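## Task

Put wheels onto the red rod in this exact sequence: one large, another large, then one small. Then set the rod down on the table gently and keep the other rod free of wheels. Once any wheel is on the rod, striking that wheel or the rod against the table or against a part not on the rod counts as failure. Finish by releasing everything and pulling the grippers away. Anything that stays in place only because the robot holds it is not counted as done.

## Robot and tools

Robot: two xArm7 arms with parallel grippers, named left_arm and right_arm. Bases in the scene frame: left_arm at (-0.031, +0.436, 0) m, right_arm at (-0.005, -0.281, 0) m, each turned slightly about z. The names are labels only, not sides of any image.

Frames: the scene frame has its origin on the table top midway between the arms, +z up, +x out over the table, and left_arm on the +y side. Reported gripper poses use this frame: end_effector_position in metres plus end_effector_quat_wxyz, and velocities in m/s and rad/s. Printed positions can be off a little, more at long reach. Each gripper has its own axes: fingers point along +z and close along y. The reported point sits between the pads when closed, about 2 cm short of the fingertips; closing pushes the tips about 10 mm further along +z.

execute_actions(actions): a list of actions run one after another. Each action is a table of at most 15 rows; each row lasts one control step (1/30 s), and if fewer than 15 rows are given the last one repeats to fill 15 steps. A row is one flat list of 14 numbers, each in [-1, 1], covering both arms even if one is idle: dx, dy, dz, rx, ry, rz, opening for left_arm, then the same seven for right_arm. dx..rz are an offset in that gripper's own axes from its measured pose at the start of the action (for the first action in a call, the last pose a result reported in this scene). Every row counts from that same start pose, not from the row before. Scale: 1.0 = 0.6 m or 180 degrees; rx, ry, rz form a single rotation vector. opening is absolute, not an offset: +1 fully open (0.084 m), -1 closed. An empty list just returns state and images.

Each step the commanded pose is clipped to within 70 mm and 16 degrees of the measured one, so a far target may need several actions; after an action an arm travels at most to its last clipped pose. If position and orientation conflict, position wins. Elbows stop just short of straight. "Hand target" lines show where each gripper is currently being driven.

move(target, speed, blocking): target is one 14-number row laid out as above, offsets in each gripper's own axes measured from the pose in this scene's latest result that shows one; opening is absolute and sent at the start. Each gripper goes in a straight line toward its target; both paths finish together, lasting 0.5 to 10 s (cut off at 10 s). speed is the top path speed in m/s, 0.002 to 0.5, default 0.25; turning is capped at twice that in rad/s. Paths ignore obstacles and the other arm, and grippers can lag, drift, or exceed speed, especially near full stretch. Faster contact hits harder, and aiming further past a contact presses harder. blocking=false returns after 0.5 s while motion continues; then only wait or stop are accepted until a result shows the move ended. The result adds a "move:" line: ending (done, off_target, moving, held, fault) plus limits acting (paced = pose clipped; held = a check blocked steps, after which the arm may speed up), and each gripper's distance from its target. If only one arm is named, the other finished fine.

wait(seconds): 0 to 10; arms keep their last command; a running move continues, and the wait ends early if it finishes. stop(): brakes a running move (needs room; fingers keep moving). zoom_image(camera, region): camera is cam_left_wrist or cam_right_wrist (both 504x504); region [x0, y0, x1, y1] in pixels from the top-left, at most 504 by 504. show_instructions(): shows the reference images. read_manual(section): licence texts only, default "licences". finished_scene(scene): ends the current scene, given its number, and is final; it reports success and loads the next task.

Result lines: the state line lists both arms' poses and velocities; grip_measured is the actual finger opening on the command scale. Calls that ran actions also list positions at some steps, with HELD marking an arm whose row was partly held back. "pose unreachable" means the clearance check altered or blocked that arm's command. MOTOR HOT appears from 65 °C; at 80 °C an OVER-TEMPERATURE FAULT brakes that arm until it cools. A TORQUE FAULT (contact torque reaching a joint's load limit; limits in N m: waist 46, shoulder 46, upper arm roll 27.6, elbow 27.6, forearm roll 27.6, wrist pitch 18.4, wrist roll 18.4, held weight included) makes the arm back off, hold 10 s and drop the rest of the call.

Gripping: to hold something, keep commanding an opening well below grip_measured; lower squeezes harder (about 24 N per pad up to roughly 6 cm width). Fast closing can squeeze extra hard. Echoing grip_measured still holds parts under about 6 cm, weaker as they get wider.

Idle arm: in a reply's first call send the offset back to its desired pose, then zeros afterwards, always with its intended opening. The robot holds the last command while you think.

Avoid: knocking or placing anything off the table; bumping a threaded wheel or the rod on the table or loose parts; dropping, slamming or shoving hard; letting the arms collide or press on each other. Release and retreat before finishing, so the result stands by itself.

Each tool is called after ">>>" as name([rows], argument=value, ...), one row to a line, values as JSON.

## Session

>>> show_instructions()

>>> execute_actions(actions=[])

Reference images for this scene: Rod-and-wheel set page 1.

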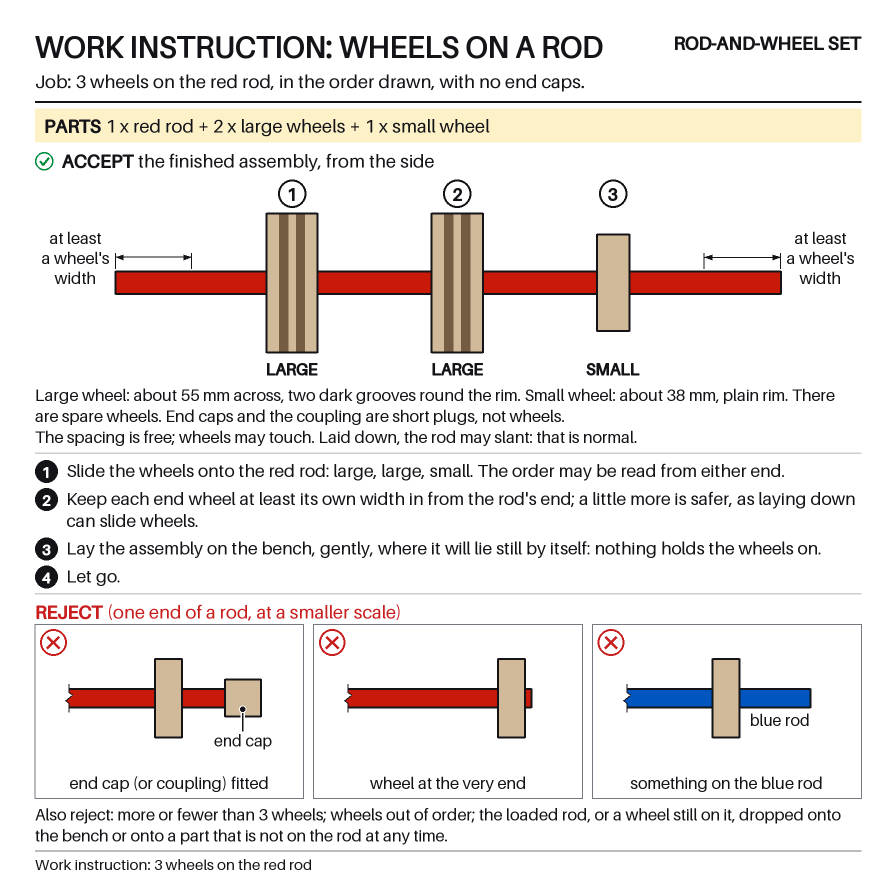

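Scene clock: 0.00 s.
left_arm: end_effector_position=(+0.6007, +0.0007, +0.2586) grip_measured=-1.00 end_effector_quat_wxyz=(+0.189, +0.694, +0.617, +0.318) end_effector_velocity=(+0.000, +0.000, +0.000) end_effector_angular_velocity=(-0.001, -0.001, +0.001) | right_arm: end_effector_position=(+0.3246, -0.3423, +0.2690) grip_measured=+1.00 end_effector_quat_wxyz=(+0.447, -0.405, +0.776, +0.188) end_effector_velocity=(+0.000, -0.000, +0.000) end_effector_angular_velocity=(+0.000, -0.000, -0.000)
Joint positions: left_arm=[-1.046  0.774  0.356  2.027  0.464  0.857 -2.435  0.   ] | right_arm=[-0.681 -0.562 -0.265  0.476  0.933  1.259  1.034  0.084]
Joint velocities: left_arm=[ 0.     0.    -0.     0.     0.     0.    -0.002 -0.   ] | right_arm=[ 0.  0. -0.  0.  0. -0.  0. -0.]
Hand target (left_arm): +0.601, +0.001, +0.259; +0.189, +0.694, +0.617, +0.318
Hand target (right_arm): +0.325, -0.342, +0.269; +0.447, -0.405, +0.776, +0.188

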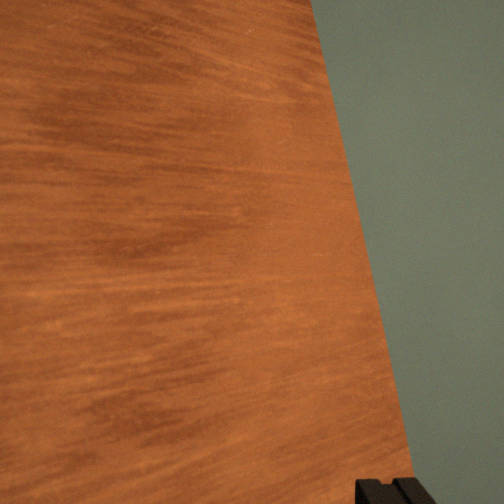

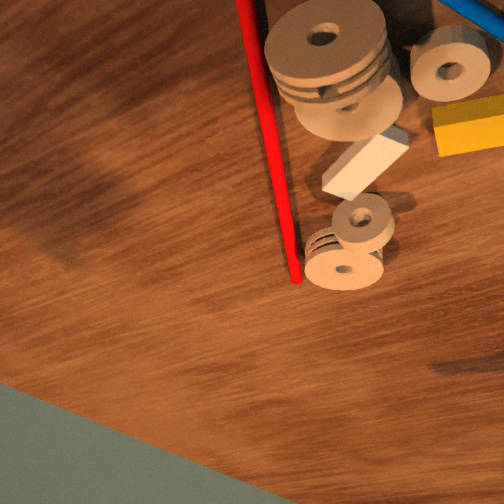

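>>> move(target=[0.047,-0.06,-0.43,0.134,-0.226,0.439,-0.3,0,0,0,-0.359,0.151,-0.623,1], speed=0.35)

Scene clock: 15.17 s.
left_arm: end_effector_position=(+0.4004, +0.0019, +0.4267) grip_measured=-0.32 end_effector_quat_wxyz=(+0.038, +0.999, -0.000, +0.039) end_effector_velocity=(+0.000, +0.000, +0.001) end_effector_angular_velocity=(-0.001, -0.003, -0.004) | right_arm: end_effector_position=(+0.3242, -0.3417, +0.2685) grip_measured=+1.00 end_effector_quat_wxyz=(-0.000, +1.000, -0.001, -0.001) end_effector_velocity=(+0.000, +0.001, -0.000) end_effector_angular_velocity=(-0.002, -0.002, +0.006)
Joint positions: left_arm=[-0.867  0.709 -0.062  2.709  0.046  1.892 -0.799  0.03 ] | right_arm=[-0.327 -0.487 -0.024  0.775 -0.011  1.264 -0.169  0.084]
Joint velocities: left_arm=[-0.002 -0.001  0.006  0.003 -0.004  0.001  0.005  0.   ] | right_arm=[ 0.001 -0.002  0.001 -0.002 -0.001 -0.002 -0.003  0.   ]
Hand target (left_arm): +0.400, +0.002, +0.427; +0.039, +0.999, -0.001, +0.039
Hand target (right_arm): +0.324, -0.342, +0.268; -0.000, +1.000, -0.000, -0.001
Off the commanded pose (left_arm): 0.002 m, 6 deg.
Off the commanded pose (right_arm): 0.001 m, 0 deg.
elbow stopped short (left arm): the move would have taken joint 4 (elbow) straighter than the controller allows; a more bent joint 4 avoids this.
move: off_target (left_arm)

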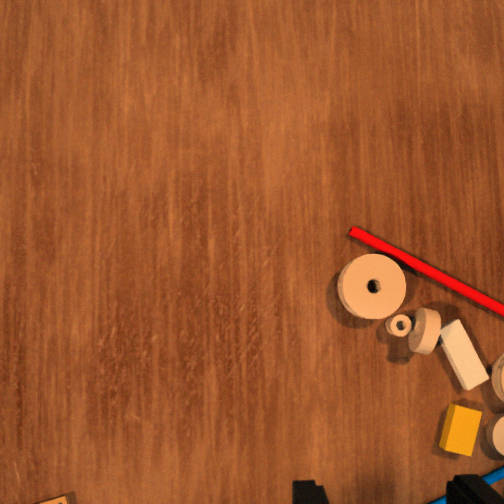

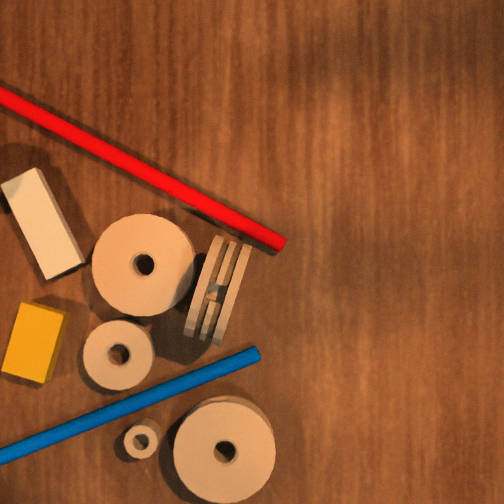

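>>> move(target=[-0.15,-0.5,0.1,0.025,-0.025,0,-0.3,0.197,-0.173,0.247,0,0,0.653,-0.35], speed=0.4)

Scene clock: 30.83 s.
left_arm: end_effector_position=(+0.3165, +0.2958, +0.3368) grip_measured=-0.32 end_effector_quat_wxyz=(-0.000, +1.000, -0.001, -0.002) end_effector_velocity=(-0.000, +0.002, -0.000) end_effector_angular_velocity=(+0.000, +0.001, +0.001) | right_arm: end_effector_position=(+0.4422, -0.2383, +0.1199) grip_measured=-0.37 end_effector_quat_wxyz=(-0.001, -0.518, +0.856, +0.001) end_effector_velocity=(-0.001, +0.001, -0.001) end_effector_angular_velocity=(-0.002, +0.004, -0.006)
Joint positions: left_arm=[-0.608 -0.349  0.105  1.082  0.036  1.432 -0.417  0.03 ] | right_arm=[-0.4    0.08   0.323  0.874 -0.032  0.801  2.173  0.028]
Joint velocities: left_arm=[ 0.001 -0.002  0.002 -0.003  0.001 -0.     0.002 -0.   ] | right_arm=[ 0.002  0.004  0.     0.001 -0.004  0.002  0.011 -0.   ]
Hand target (left_arm): +0.316, +0.296, +0.337; -0.000, +1.000, -0.000, -0.002
Hand target (right_arm): +0.442, -0.238, +0.120; -0.001, -0.518, +0.856, +0.001
Off the commanded pose (left_arm): 0.001 m, 0 deg.
Off the commanded pose (right_arm): 0.000 m, 0 deg.
move: done

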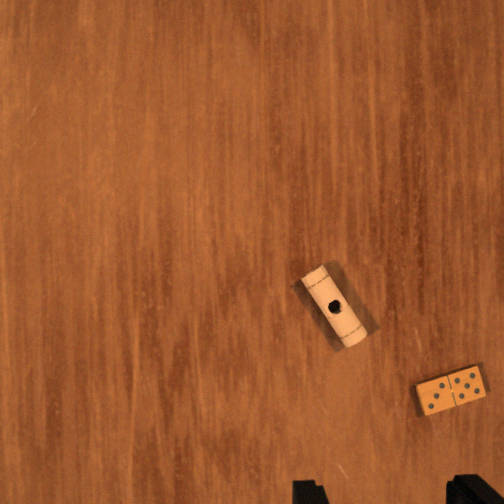

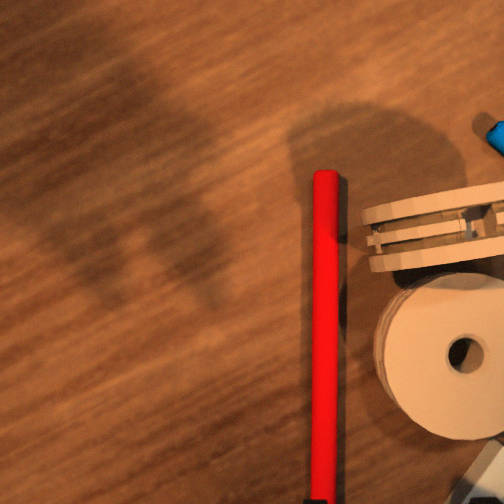

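>>> move(target=[0,0,0,0,0,0,-0.3,0,-0.0095,0.163,0,0,0,-0.4], speed=0.07)

>>> move(target=[0,0,0,0,0,0,-0.3,0,0,0,0,0,0,-1])

>>> move(target=[0,0,0,0,0,0,-0.3,0,0,-0.12,0,0,0,-1], speed=0.15)

>>> move(target=[0,-0.05,-0.1,0,0,0.5,-0.3,-0.363,0.28,0,0,0,-0.153,-1], speed=0.35)

Scene clock: 45.83 s.
left_arm: end_effector_position=(+0.3165, +0.2958, +0.3368) grip_measured=-0.32 end_effector_quat_wxyz=(-0.000, +1.000, -0.001, -0.002) end_effector_velocity=(-0.000, +0.000, -0.001) end_effector_angular_velocity=(+0.002, +0.001, +0.001) | right_arm: end_effector_position=(+0.4474, -0.2412, +0.0224) grip_measured=-0.42 end_effector_quat_wxyz=(-0.000, -0.517, +0.856, +0.001) end_effector_velocity=(-0.000, -0.000, -0.001) end_effector_angular_velocity=(-0.000, +0.002, -0.001)
Joint positions: left_arm=[-0.608 -0.349  0.105  1.082  0.036  1.432 -0.417  0.03 ] | right_arm=[-0.375  0.32   0.279  0.839 -0.167  0.538  2.263  0.026]
Joint velocities: left_arm=[-0.    -0.     0.    -0.002  0.002 -0.    -0.001  0.   ] | right_arm=[ 0.001  0.003 -0.002 -0.    -0.002 -0.002  0.002  0.   ]
Hand target (left_arm): +0.316, +0.296, +0.337; -0.000, +1.000, -0.001, -0.002
Hand target (right_arm): +0.447, -0.241, +0.022; -0.001, -0.517, +0.856, +0.001
Off the commanded pose (left_arm): 0.000 m, 0 deg.
Off the commanded pose (right_arm): 0.001 m, 0 deg.
move: done

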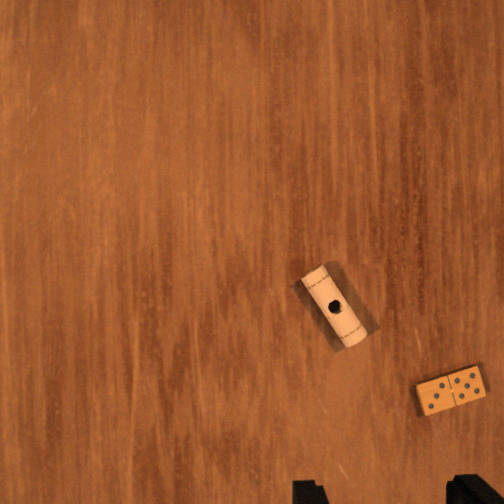

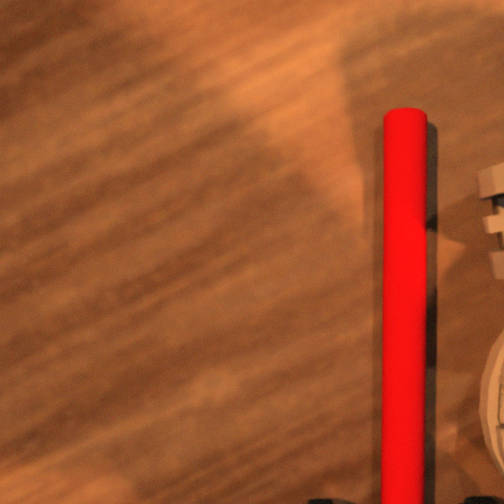

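Scene clock: 46.33 s.
left_arm: end_effector_position=(+0.3165, +0.2958, +0.3368) grip_measured=-0.32 end_effector_quat_wxyz=(-0.000, +1.000, -0.001, -0.002) end_effector_velocity=(-0.000, +0.000, -0.001) end_effector_angular_velocity=(+0.001, +0.001, -0.002) | right_arm: end_effector_position=(+0.4474, -0.2412, +0.0225) grip_measured=-0.80 end_effector_quat_wxyz=(-0.000, -0.517, +0.856, +0.001) end_effector_velocity=(+0.001, -0.001, +0.001) end_effector_angular_velocity=(-0.000, -0.002, -0.002)
Joint positions: left_arm=[-0.608 -0.349  0.105  1.082  0.036  1.432 -0.417  0.03 ] | right_arm=[-0.375  0.32   0.279  0.839 -0.167  0.538  2.263  0.009]
Joint velocities: left_arm=[-0.    -0.     0.    -0.001  0.    -0.     0.002  0.   ] | right_arm=[-0.001 -0.001 -0.     0.     0.001 -0.     0.     0.   ]
Hand target (left_arm): +0.316, +0.296, +0.337; -0.000, +1.000, -0.001, -0.002
Hand target (right_arm): +0.447, -0.241, +0.022; -0.000, -0.517, +0.856, +0.001
Off the commanded pose (left_arm): 0.000 m, 0 deg.
Off the commanded pose (right_arm): 0.000 m, 0 deg.
move: done

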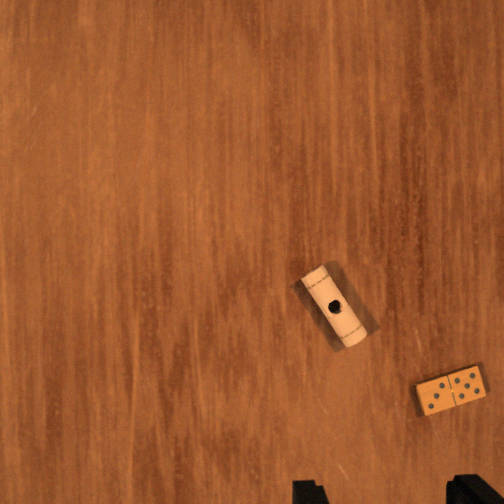

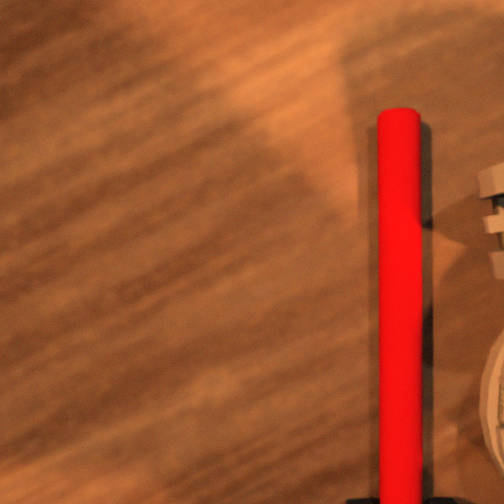

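Scene clock: 47.27 s.
left_arm: end_effector_position=(+0.3165, +0.2958, +0.3368) grip_measured=-0.32 end_effector_quat_wxyz=(-0.000, +1.000, -0.001, -0.002) end_effector_velocity=(-0.000, -0.000, -0.000) end_effector_angular_velocity=(+0.000, +0.001, +0.001) | right_arm: end_effector_position=(+0.4470, -0.2410, +0.0939) grip_measured=-0.80 end_effector_quat_wxyz=(-0.001, -0.518, +0.856, +0.001) end_effector_velocity=(+0.002, +0.000, +0.002) end_effector_angular_velocity=(-0.000, -0.004, +0.001)
Joint positions: left_arm=[-0.608 -0.349  0.105  1.082  0.036  1.432 -0.417  0.03 ] | right_arm=[-0.4    0.147  0.316  0.868 -0.065  0.732  2.19   0.009]
Joint velocities: left_arm=[ 0.     0.    -0.     0.    -0.     0.001 -0.001 -0.   ] | right_arm=[-0.001 -0.002  0.001  0.005  0.     0.003 -0.002  0.   ]
Hand target (left_arm): +0.316, +0.296, +0.337; -0.000, +1.000, -0.001, -0.002
Hand target (right_arm): +0.447, -0.241, +0.094; -0.000, -0.518, +0.856, +0.001
Off the commanded pose (left_arm): 0.000 m, 0 deg.
Off the commanded pose (right_arm): 0.001 m, 0 deg.
move: done

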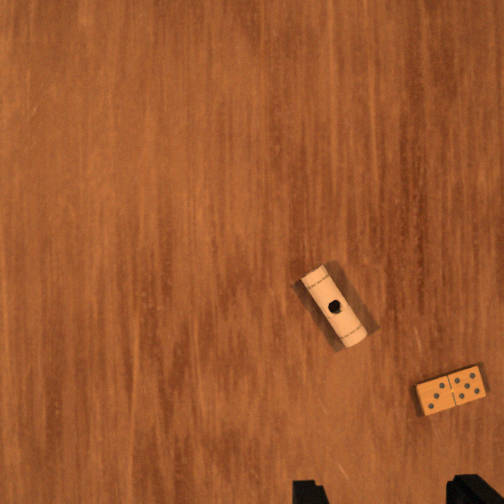

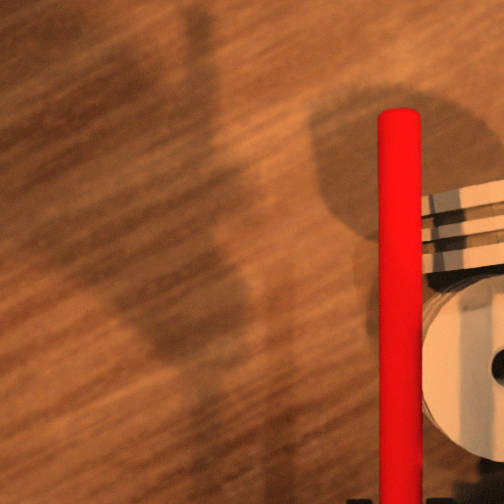

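Scene clock: 50.00 s.
left_arm: end_effector_position=(+0.3166, +0.3260, +0.3965) grip_measured=-0.32 end_effector_quat_wxyz=(-0.001, -0.707, +0.707, +0.002) end_effector_velocity=(-0.000, +0.000, +0.001) end_effector_angular_velocity=(-0.001, +0.000, -0.008) | right_arm: end_effector_position=(+0.3988, +0.0292, +0.0938) grip_measured=-0.80 end_effector_quat_wxyz=(-0.001, -0.706, +0.708, +0.002) end_effector_velocity=(-0.002, +0.004, +0.000) end_effector_angular_velocity=(+0.001, +0.001, +0.007)
Joint positions: left_arm=[-0.833 -0.371  0.328  1.257  0.116  1.613  1.146  0.03 ] | right_arm=[-0.033  0.346  0.542  1.094 -0.239  0.812  2.398  0.009]
Joint velocities: left_arm=[-0.001 -0.     0.001  0.002 -0.     0.002  0.008  0.   ] | right_arm=[ 0.004  0.003  0.004  0.003 -0.001  0.001  0.001 -0.   ]
Hand target (left_arm): +0.317, +0.326, +0.397; +0.001, +0.707, -0.707, -0.001
Hand target (right_arm): +0.398, +0.030, +0.094; +0.001, +0.706, -0.708, -0.002
Off the commanded pose (left_arm): 0.000 m, 0 deg.
Off the commanded pose (right_arm): 0.001 m, 0 deg.
move: done

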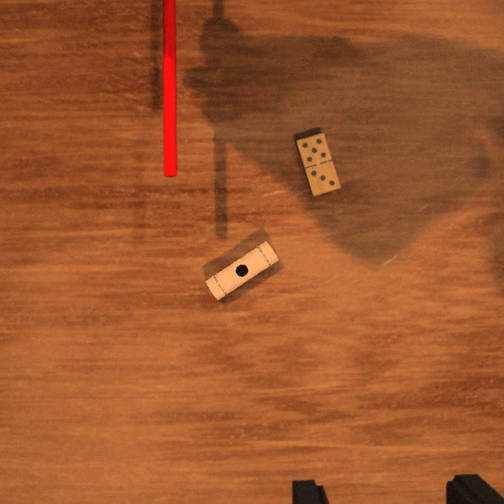

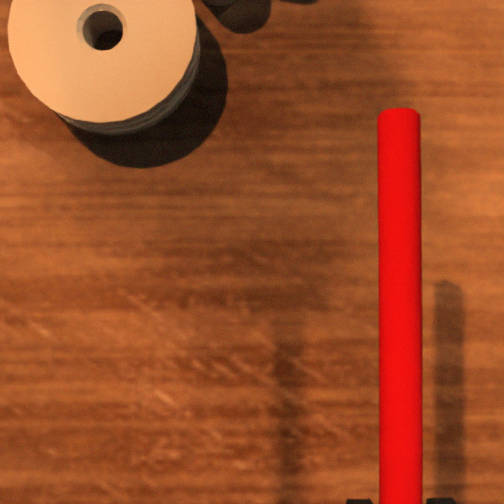

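>>> move(target=[0,0,0,0,0,0,-0.3,0,0,0.118,0,0,0,-1], speed=0.05)

>>> move(target=[0,0,0,0,0,0,-0.3,0,0,0,0,0,0,-0.3])

>>> move(target=[0,0,0,0,0,0,-0.3,0.1,0,-0.153,0,0,0,0.6])

>>> move(target=[0.457,-0.141,0.5,0,0,0,-0.3,0.443,0.191,0,0,0,0.305,0.6])

Scene clock: 65.60 s.
left_arm: end_effector_position=(+0.3166, +0.3260, +0.3965) grip_measured=-0.32 end_effector_quat_wxyz=(-0.001, -0.707, +0.707, +0.001) end_effector_velocity=(+0.000, +0.000, +0.000) end_effector_angular_velocity=(-0.001, -0.001, +0.001) | right_arm: end_effector_position=(+0.3989, +0.0292, +0.0233) grip_measured=-0.80 end_effector_quat_wxyz=(-0.001, -0.706, +0.709, +0.002) end_effector_velocity=(+0.001, +0.001, +0.001) end_effector_angular_velocity=(+0.002, -0.003, -0.001)
Joint positions: left_arm=[-0.833 -0.371  0.328  1.257  0.116  1.613  1.146  0.03 ] | right_arm=[ 0.018  0.495  0.472  1.071 -0.357  0.656  2.478  0.009]
Joint velocities: left_arm=[ 0.001 -0.     0.     0.    -0.    -0.     0.    -0.   ] | right_arm=[ 0.001  0.    -0.     0.002 -0.001 -0.003  0.002 -0.   ]
Hand target (left_arm): +0.317, +0.326, +0.397; +0.001, +0.707, -0.707, -0.002
Hand target (right_arm): +0.399, +0.029, +0.023; +0.001, +0.706, -0.709, -0.002
Off the commanded pose (left_arm): 0.000 m, 0 deg.
Off the commanded pose (right_arm): 0.001 m, 0 deg.
move: done

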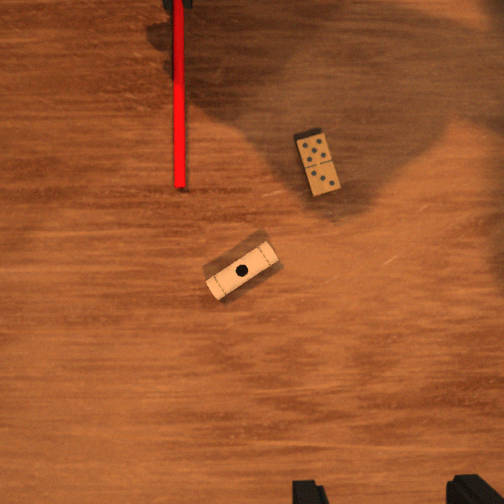

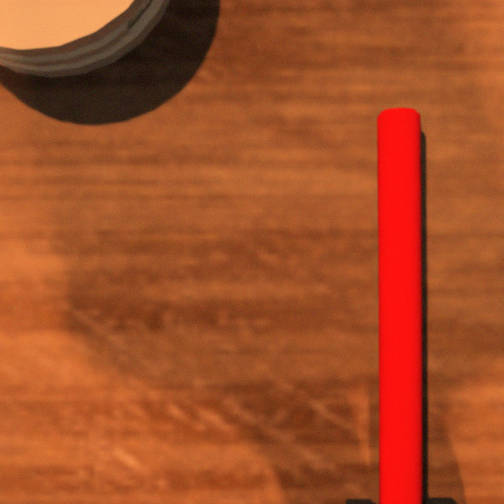

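Scene clock: 66.10 s.
left_arm: end_effector_position=(+0.3166, +0.3260, +0.3965) grip_measured=-0.32 end_effector_quat_wxyz=(-0.001, -0.707, +0.707, +0.001) end_effector_velocity=(+0.000, +0.000, +0.001) end_effector_angular_velocity=(-0.000, -0.001, -0.001) | right_arm: end_effector_position=(+0.3989, +0.0292, +0.0233) grip_measured=-0.32 end_effector_quat_wxyz=(-0.001, -0.706, +0.709, +0.002) end_effector_velocity=(+0.000, -0.001, +0.000) end_effector_angular_velocity=(+0.000, +0.000, -0.002)
Joint positions: left_arm=[-0.833 -0.371  0.328  1.257  0.116  1.613  1.146  0.03 ] | right_arm=[ 0.018  0.495  0.472  1.071 -0.357  0.656  2.478  0.03 ]
Joint velocities: left_arm=[ 0.    -0.     0.     0.001  0.    -0.     0.001 -0.   ] | right_arm=[-0.001 -0.    -0.001  0.     0.001  0.     0.     0.   ]
Hand target (left_arm): +0.317, +0.326, +0.397; +0.001, +0.707, -0.707, -0.001
Hand target (right_arm): +0.399, +0.029, +0.023; +0.001, +0.706, -0.709, -0.002
Off the commanded pose (left_arm): 0.000 m, 0 deg.
Off the commanded pose (right_arm): 0.000 m, 0 deg.
move: done

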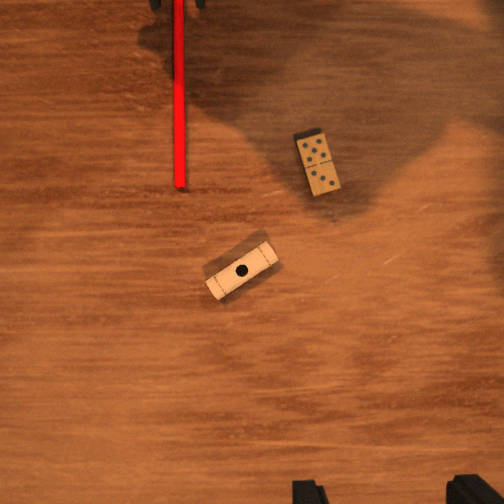

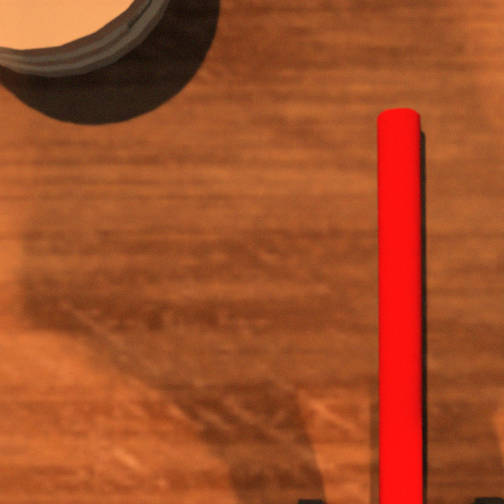

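Scene clock: 67.07 s.
left_arm: end_effector_position=(+0.3166, +0.3260, +0.3965) grip_measured=-0.32 end_effector_quat_wxyz=(-0.001, -0.707, +0.707, +0.001) end_effector_velocity=(+0.000, -0.000, +0.000) end_effector_angular_velocity=(-0.000, -0.001, -0.000) | right_arm: end_effector_position=(+0.3984, -0.0304, +0.1145) grip_measured=+0.59 end_effector_quat_wxyz=(-0.001, -0.706, +0.708, +0.002) end_effector_velocity=(+0.002, -0.001, +0.004) end_effector_angular_velocity=(+0.004, -0.005, -0.002)
Joint positions: left_arm=[-0.833 -0.371  0.328  1.257  0.116  1.613  1.146  0.03 ] | right_arm=[-0.139  0.189  0.533  0.97  -0.127  0.815  2.222  0.069]
Joint velocities: left_arm=[-0. -0.  0.  0.  0. -0. -0. -0.] | right_arm=[-0.004 -0.006  0.     0.003  0.006  0.002 -0.006  0.   ]
Hand target (left_arm): +0.317, +0.326, +0.397; +0.001, +0.707, -0.707, -0.001
Hand target (right_arm): +0.399, -0.031, +0.115; +0.001, +0.706, -0.708, -0.002
Off the commanded pose (left_arm): 0.000 m, 0 deg.
Off the commanded pose (right_arm): 0.001 m, 0 deg.
move: done

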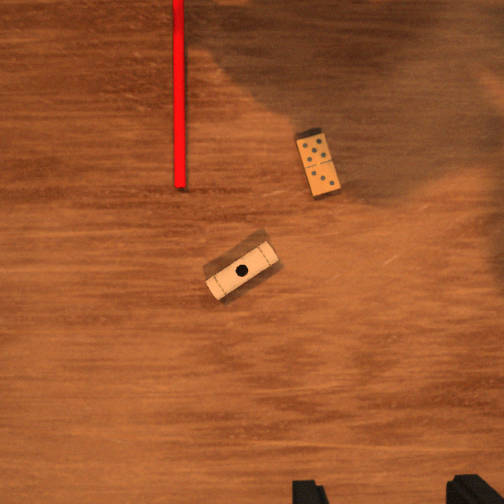

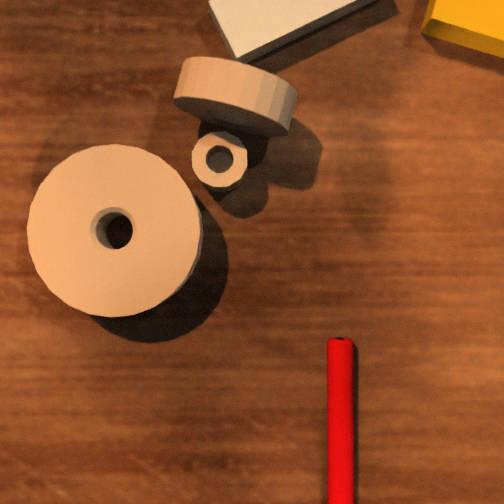

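Scene clock: 69.53 s.
left_arm: end_effector_position=(+0.4010, +0.0512, +0.0971) grip_measured=-0.32 end_effector_quat_wxyz=(-0.000, -0.707, +0.708, +0.001) end_effector_velocity=(-0.004, -0.001, -0.005) end_effector_angular_velocity=(+0.006, +0.009, -0.004) | right_arm: end_effector_position=(+0.2841, -0.2962, +0.1151) grip_measured=+0.59 end_effector_quat_wxyz=(-0.002, -0.301, +0.954, +0.001) end_effector_velocity=(-0.001, -0.001, -0.000) end_effector_angular_velocity=(-0.000, +0.001, -0.003)
Joint positions: left_arm=[-0.973  0.505  0.175  1.405 -0.107  0.911  0.914  0.03 ] | right_arm=[-0.445 -0.473  0.236  0.33   0.149  0.802  2.366  0.069]
Joint velocities: left_arm=[-0.002  0.009 -0.004  0.    -0.001  0.002 -0.001  0.   ] | right_arm=[-0.002 -0.001 -0.002 -0.001 -0.001  0.    -0.     0.   ]
Hand target (left_arm): +0.401, +0.051, +0.096; +0.000, +0.706, -0.708, -0.001
Hand target (right_arm): +0.284, -0.296, +0.115; -0.002, -0.300, +0.954, +0.001
Off the commanded pose (left_arm): 0.002 m, 0 deg.
Off the commanded pose (right_arm): 0.001 m, 0 deg.
move: done

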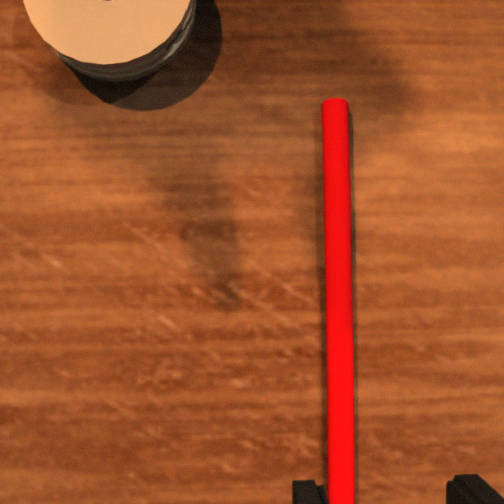

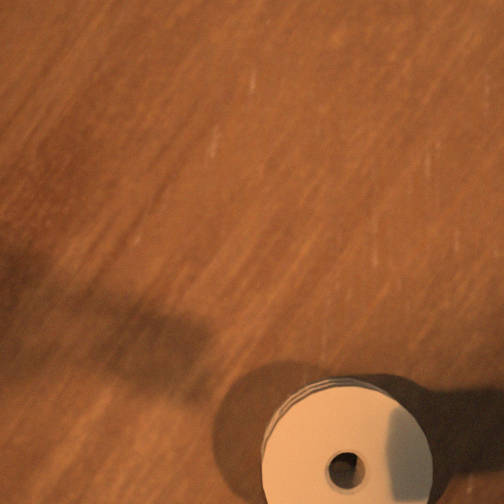

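>>> move(target=[0.002,0,0.119,0,0,0,-0.3,-0.005,0,0.156,0,0,0,0.6], speed=0.05)

>>> move(target=[0,0,0,0,0,0,-1,0,0,0,0,0,0,-0.2])

>>> move(target=[0,0,-0.08,0,0,0,-1,0,0,-0.08,0,0,0,-0.2], speed=0.1)

>>> move(target=[-0.158,0.01,-0.318,0,0,0,-1,0,0,-0.25,0,0,-0.305,-0.2], speed=0.3)

>>> move(target=[0,0,0,0,0,0,-1,-0.298,-0.18,-0.045,0,-0.5,0,-0.2], speed=0.35)

Scene clock: 86.83 s.
left_arm: end_effector_position=(+0.4010, +0.0497, +0.0260) grip_measured=-0.32 end_effector_quat_wxyz=(-0.000, -0.706, +0.708, +0.000) end_effector_velocity=(-0.000, +0.000, -0.001) end_effector_angular_velocity=(+0.001, +0.000, +0.001) | right_arm: end_effector_position=(+0.2865, -0.2948, +0.0216) grip_measured=+0.59 end_effector_quat_wxyz=(-0.001, -0.300, +0.954, +0.000) end_effector_velocity=(+0.000, -0.000, -0.001) end_effector_angular_velocity=(-0.001, -0.001, -0.001)
Joint positions: left_arm=[-0.963  0.629  0.156  1.377 -0.134  0.759  0.93   0.03 ] | right_arm=[-0.483 -0.116  0.285  0.262  0.088  0.377  2.425  0.069]
Joint velocities: left_arm=[-0.     0.001 -0.    -0.     0.    -0.001 -0.001 -0.   ] | right_arm=[-0.003  0.004  0.002  0.    -0.005 -0.005  0.005  0.   ]
Hand target (left_arm): +0.401, +0.050, +0.026; +0.000, +0.706, -0.708, -0.001
Hand target (right_arm): +0.286, -0.295, +0.021; -0.002, -0.300, +0.954, +0.000
Off the commanded pose (left_arm): 0.000 m, 0 deg.
Off the commanded pose (right_arm): 0.000 m, 0 deg.
move: done

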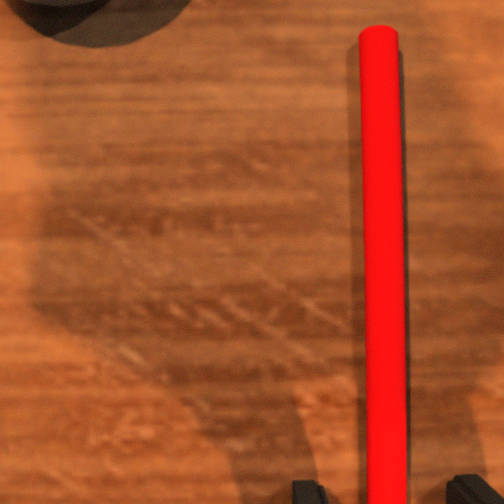

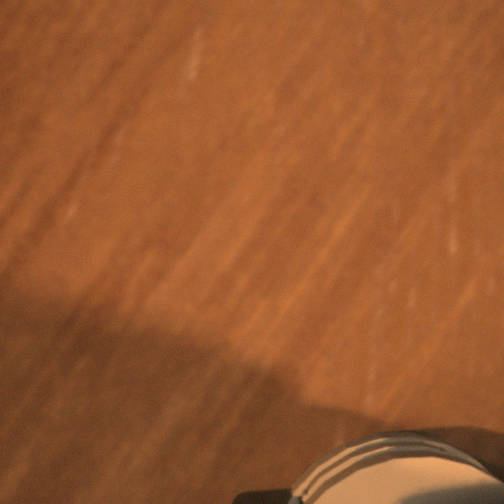

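Scene clock: 87.33 s.
left_arm: end_effector_position=(+0.4010, +0.0497, +0.0260) grip_measured=-0.81 end_effector_quat_wxyz=(-0.000, -0.706, +0.708, +0.000) end_effector_velocity=(+0.000, +0.001, -0.001) end_effector_angular_velocity=(+0.000, +0.001, +0.004) | right_arm: end_effector_position=(+0.2866, -0.2948, +0.0217) grip_measured=+0.27 end_effector_quat_wxyz=(-0.001, -0.300, +0.954, +0.000) end_effector_velocity=(+0.000, +0.000, -0.000) end_effector_angular_velocity=(-0.000, +0.000, +0.002)
Joint positions: left_arm=[-0.963  0.629  0.156  1.377 -0.134  0.759  0.93   0.009] | right_arm=[-0.483 -0.116  0.285  0.262  0.088  0.377  2.425  0.056]
Joint velocities: left_arm=[ 0.001  0.     0.    -0.001 -0.001 -0.    -0.001 -0.   ] | right_arm=[ 0.001  0.     0.     0.    -0.001 -0.    -0.     0.   ]
Hand target (left_arm): +0.401, +0.050, +0.026; +0.000, +0.706, -0.708, -0.000
Hand target (right_arm): +0.286, -0.295, +0.022; -0.001, -0.300, +0.954, +0.000
Off the commanded pose (left_arm): 0.000 m, 0 deg.
Off the commanded pose (right_arm): 0.000 m, 0 deg.
move: done

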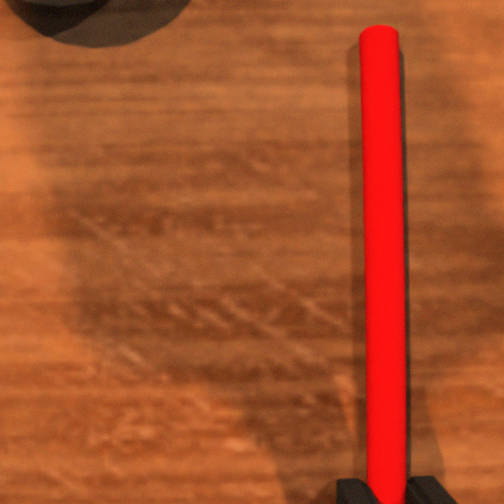

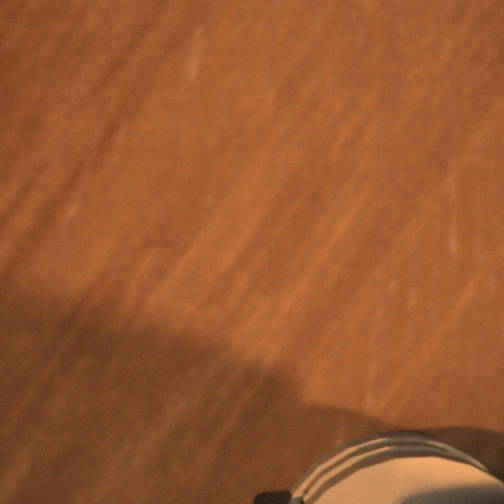

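Scene clock: 88.23 s.
left_arm: end_effector_position=(+0.4008, +0.0500, +0.0734) grip_measured=-0.81 end_effector_quat_wxyz=(-0.000, -0.707, +0.708, +0.001) end_effector_velocity=(+0.002, -0.002, +0.004) end_effector_angular_velocity=(-0.005, -0.007, -0.002) | right_arm: end_effector_position=(+0.2864, -0.2946, +0.0694) grip_measured=+0.27 end_effector_quat_wxyz=(-0.002, -0.301, +0.954, +0.001) end_effector_velocity=(+0.000, -0.000, +0.002) end_effector_angular_velocity=(-0.000, -0.001, -0.000)
Joint positions: left_arm=[-0.971  0.544  0.169  1.392 -0.116  0.86   0.918  0.009] | right_arm=[-0.457 -0.317  0.266  0.286  0.146  0.601  2.381  0.056]
Joint velocities: left_arm=[-0.001 -0.004  0.001  0.006  0.001  0.001  0.001  0.   ] | right_arm=[-0.    -0.006 -0.001  0.002  0.     0.007 -0.001  0.   ]
Hand target (left_arm): +0.401, +0.050, +0.074; +0.000, +0.707, -0.708, -0.000
Hand target (right_arm): +0.287, -0.295, +0.070; -0.001, -0.301, +0.954, +0.000
Off the commanded pose (left_arm): 0.001 m, 0 deg.
Off the commanded pose (right_arm): 0.000 m, 0 deg.
move: done

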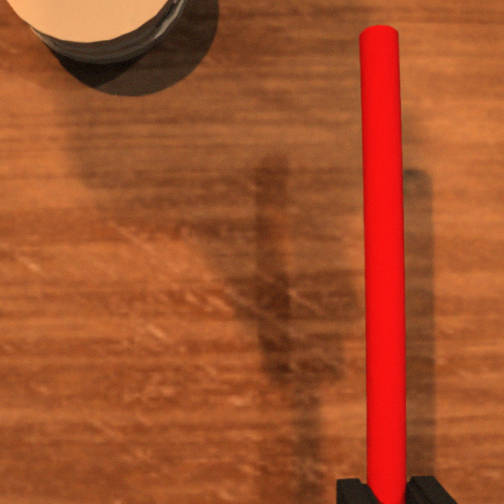

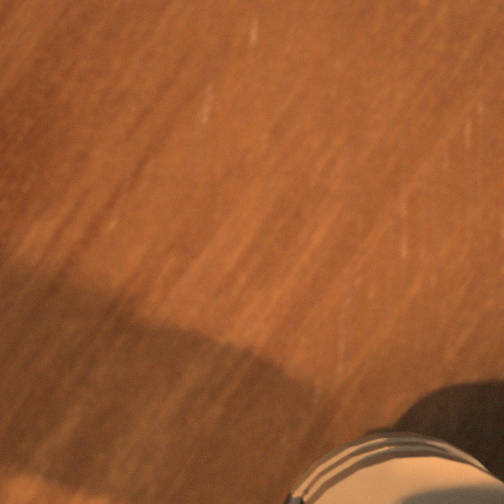

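Scene clock: 90.30 s.
left_arm: end_effector_position=(+0.3948, +0.1451, +0.2635) grip_measured=-0.81 end_effector_quat_wxyz=(-0.001, -0.707, +0.708, +0.002) end_effector_velocity=(+0.002, +0.001, +0.004) end_effector_angular_velocity=(-0.004, -0.006, +0.003) | right_arm: end_effector_position=(+0.2865, -0.2941, +0.2192) grip_measured=+0.27 end_effector_quat_wxyz=(-0.001, -0.706, +0.708, +0.002) end_effector_velocity=(+0.001, +0.000, +0.001) end_effector_angular_velocity=(+0.001, +0.000, +0.006)
Joint positions: left_arm=[-0.921  0.14   0.243  1.385 -0.036  1.253  0.999  0.009] | right_arm=[-0.296 -0.624  0.068  0.541  0.043  1.168  1.489  0.056]
Joint velocities: left_arm=[ 0.002 -0.004  0.002  0.004  0.001  0.002  0.    -0.   ] | right_arm=[ 0.001  0.002 -0.001  0.005  0.     0.004 -0.005  0.   ]
Hand target (left_arm): +0.395, +0.145, +0.264; +0.001, +0.707, -0.707, -0.001
Hand target (right_arm): +0.287, -0.294, +0.220; +0.001, +0.707, -0.708, -0.001
Off the commanded pose (left_arm): 0.001 m, 0 deg.
Off the commanded pose (right_arm): 0.001 m, 0 deg.
move: done

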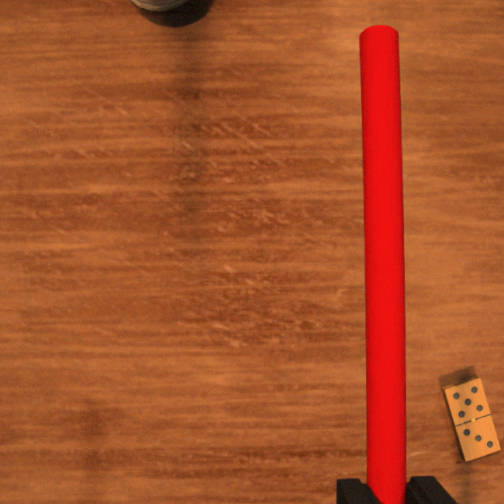

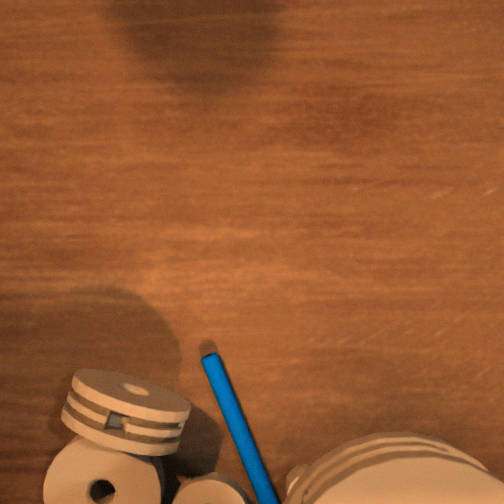

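Scene clock: 93.07 s.
left_arm: end_effector_position=(+0.3948, +0.1451, +0.2635) grip_measured=-0.81 end_effector_quat_wxyz=(-0.001, -0.707, +0.708, +0.002) end_effector_velocity=(-0.000, +0.001, -0.001) end_effector_angular_velocity=(+0.001, +0.002, +0.001) | right_arm: end_effector_position=(+0.3956, -0.1161, +0.2463) grip_measured=+0.27 end_effector_quat_wxyz=(+0.501, -0.499, +0.501, +0.500) end_effector_velocity=(-0.000, +0.001, -0.000) end_effector_angular_velocity=(+0.006, +0.002, +0.003)
Joint positions: left_arm=[-0.921  0.14   0.243  1.385 -0.036  1.253  0.999  0.009] | right_arm=[-0.073  0.203 -0.352  0.805  1.411  1.765  0.591  0.056]
Joint velocities: left_arm=[ 0.    -0.     0.    -0.002  0.     0.    -0.     0.   ] | right_arm=[ 0.     0.006  0.002  0.001  0.003  0.006 -0.002 -0.   ]
Hand target (left_arm): +0.395, +0.145, +0.263; +0.001, +0.707, -0.708, -0.002
Hand target (right_arm): +0.396, -0.116, +0.246; +0.500, -0.499, +0.501, +0.500
Off the commanded pose (left_arm): 0.000 m, 0 deg.
Off the commanded pose (right_arm): 0.001 m, 0 deg.
move: done

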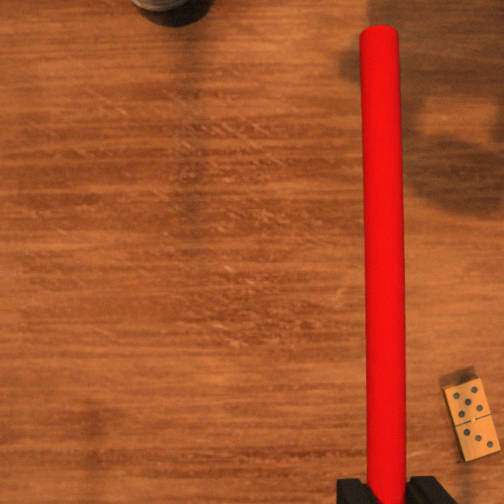

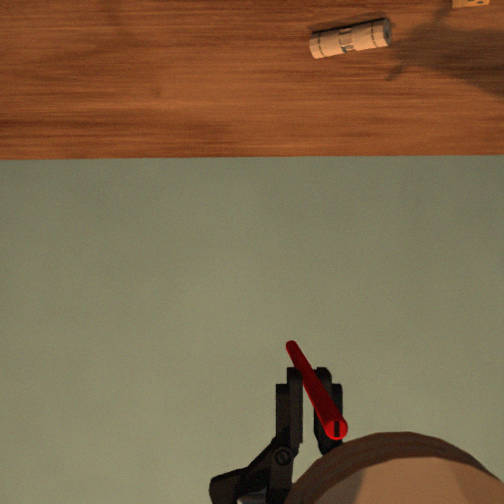

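>>> move(target=[0,0,0,0,0,0,-1,0,0.0025,0.19,0,0,0,-0.2], speed=0.12)

Scene clock: 100.20 s.
left_arm: end_effector_position=(+0.3948, +0.1451, +0.2635) grip_measured=-0.81 end_effector_quat_wxyz=(-0.001, -0.707, +0.708, +0.002) end_effector_velocity=(-0.000, -0.000, +0.001) end_effector_angular_velocity=(-0.001, -0.001, +0.000) | right_arm: end_effector_position=(+0.3945, -0.0025, +0.2461) grip_measured=+0.27 end_effector_quat_wxyz=(+0.501, -0.498, +0.501, +0.500) end_effector_velocity=(-0.000, +0.002, -0.001) end_effector_angular_velocity=(-0.000, +0.001, +0.002)
Joint positions: left_arm=[-0.921  0.14   0.243  1.385 -0.036  1.253  0.999  0.009] | right_arm=[ 0.098  0.166 -0.202  0.763  1.654  1.555  0.602  0.056]
Joint velocities: left_arm=[-0.001 -0.001 -0.     0.001  0.     0.    -0.001  0.   ] | right_arm=[ 0.004  0.003  0.003  0.001  0.004 -0.003 -0.    -0.   ]
Hand target (left_arm): +0.395, +0.145, +0.263; +0.001, +0.707, -0.708, -0.002
Hand target (right_arm): +0.394, -0.002, +0.246; +0.501, -0.499, +0.501, +0.500
Off the commanded pose (left_arm): 0.000 m, 0 deg.
Off the commanded pose (right_arm): 0.001 m, 0 deg.
move: done

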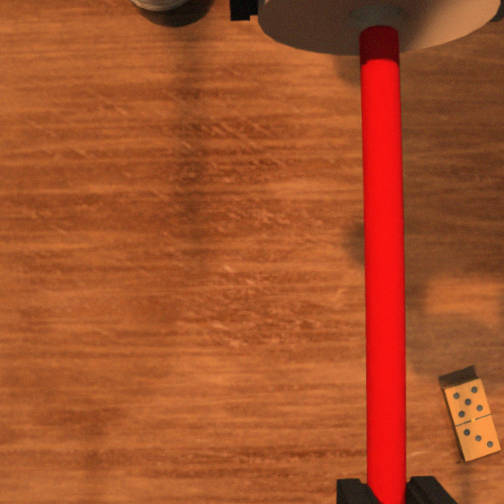

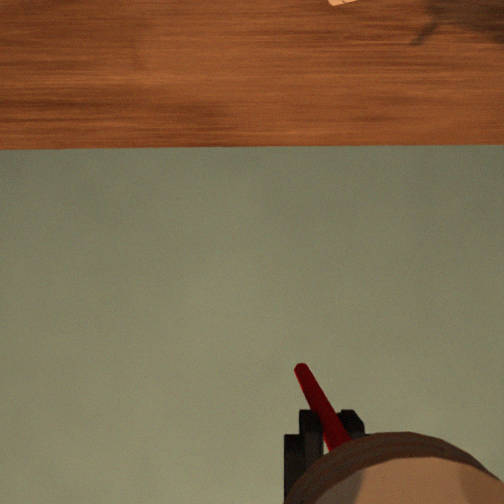

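>>> move(target=[0,0,0,0,0,0,-1,0,0,0.02,0,0,0,-0.2], speed=0.01)

Scene clock: 105.63 s.
left_arm: end_effector_position=(+0.3948, +0.1451, +0.2635) grip_measured=-0.81 end_effector_quat_wxyz=(-0.001, -0.707, +0.708, +0.002) end_effector_velocity=(+0.000, +0.000, -0.001) end_effector_angular_velocity=(+0.001, +0.001, -0.001) | right_arm: end_effector_position=(+0.3945, +0.0094, +0.2461) grip_measured=+0.27 end_effector_quat_wxyz=(+0.501, -0.498, +0.501, +0.500) end_effector_velocity=(+0.001, +0.000, -0.001) end_effector_angular_velocity=(-0.001, +0.001, -0.003)
Joint positions: left_arm=[-0.921  0.14   0.243  1.385 -0.036  1.253  0.999  0.009] | right_arm=[ 0.116  0.169 -0.186  0.767  1.68   1.534  0.602  0.056]
Joint velocities: left_arm=[ 0.     0.001 -0.    -0.001  0.    -0.     0.001 -0.   ] | right_arm=[ 0.001  0.001  0.     0.     0.003 -0.002 -0.     0.   ]
Hand target (left_arm): +0.395, +0.145, +0.263; +0.001, +0.707, -0.708, -0.002
Hand target (right_arm): +0.394, +0.009, +0.246; +0.501, -0.498, +0.501, +0.500
Off the commanded pose (left_arm): 0.000 m, 0 deg.
Off the commanded pose (right_arm): 0.000 m, 0 deg.
move: done

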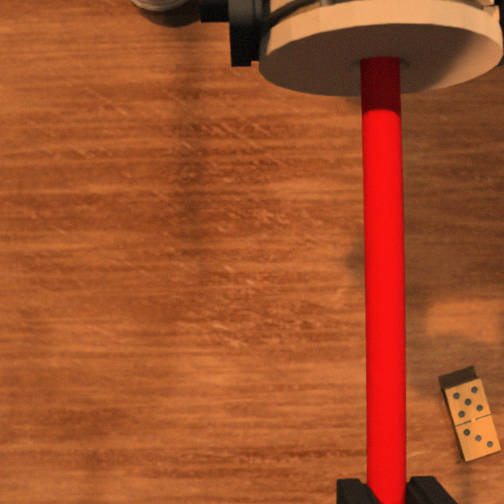

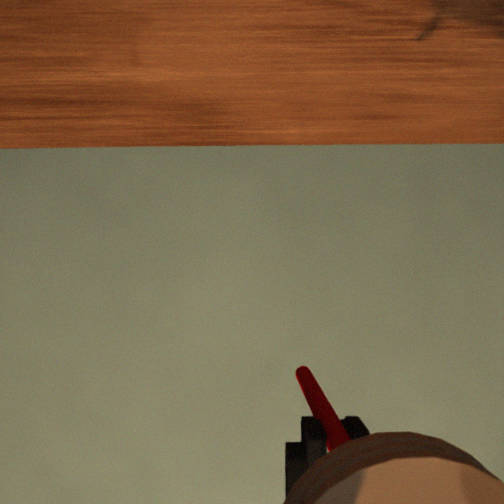

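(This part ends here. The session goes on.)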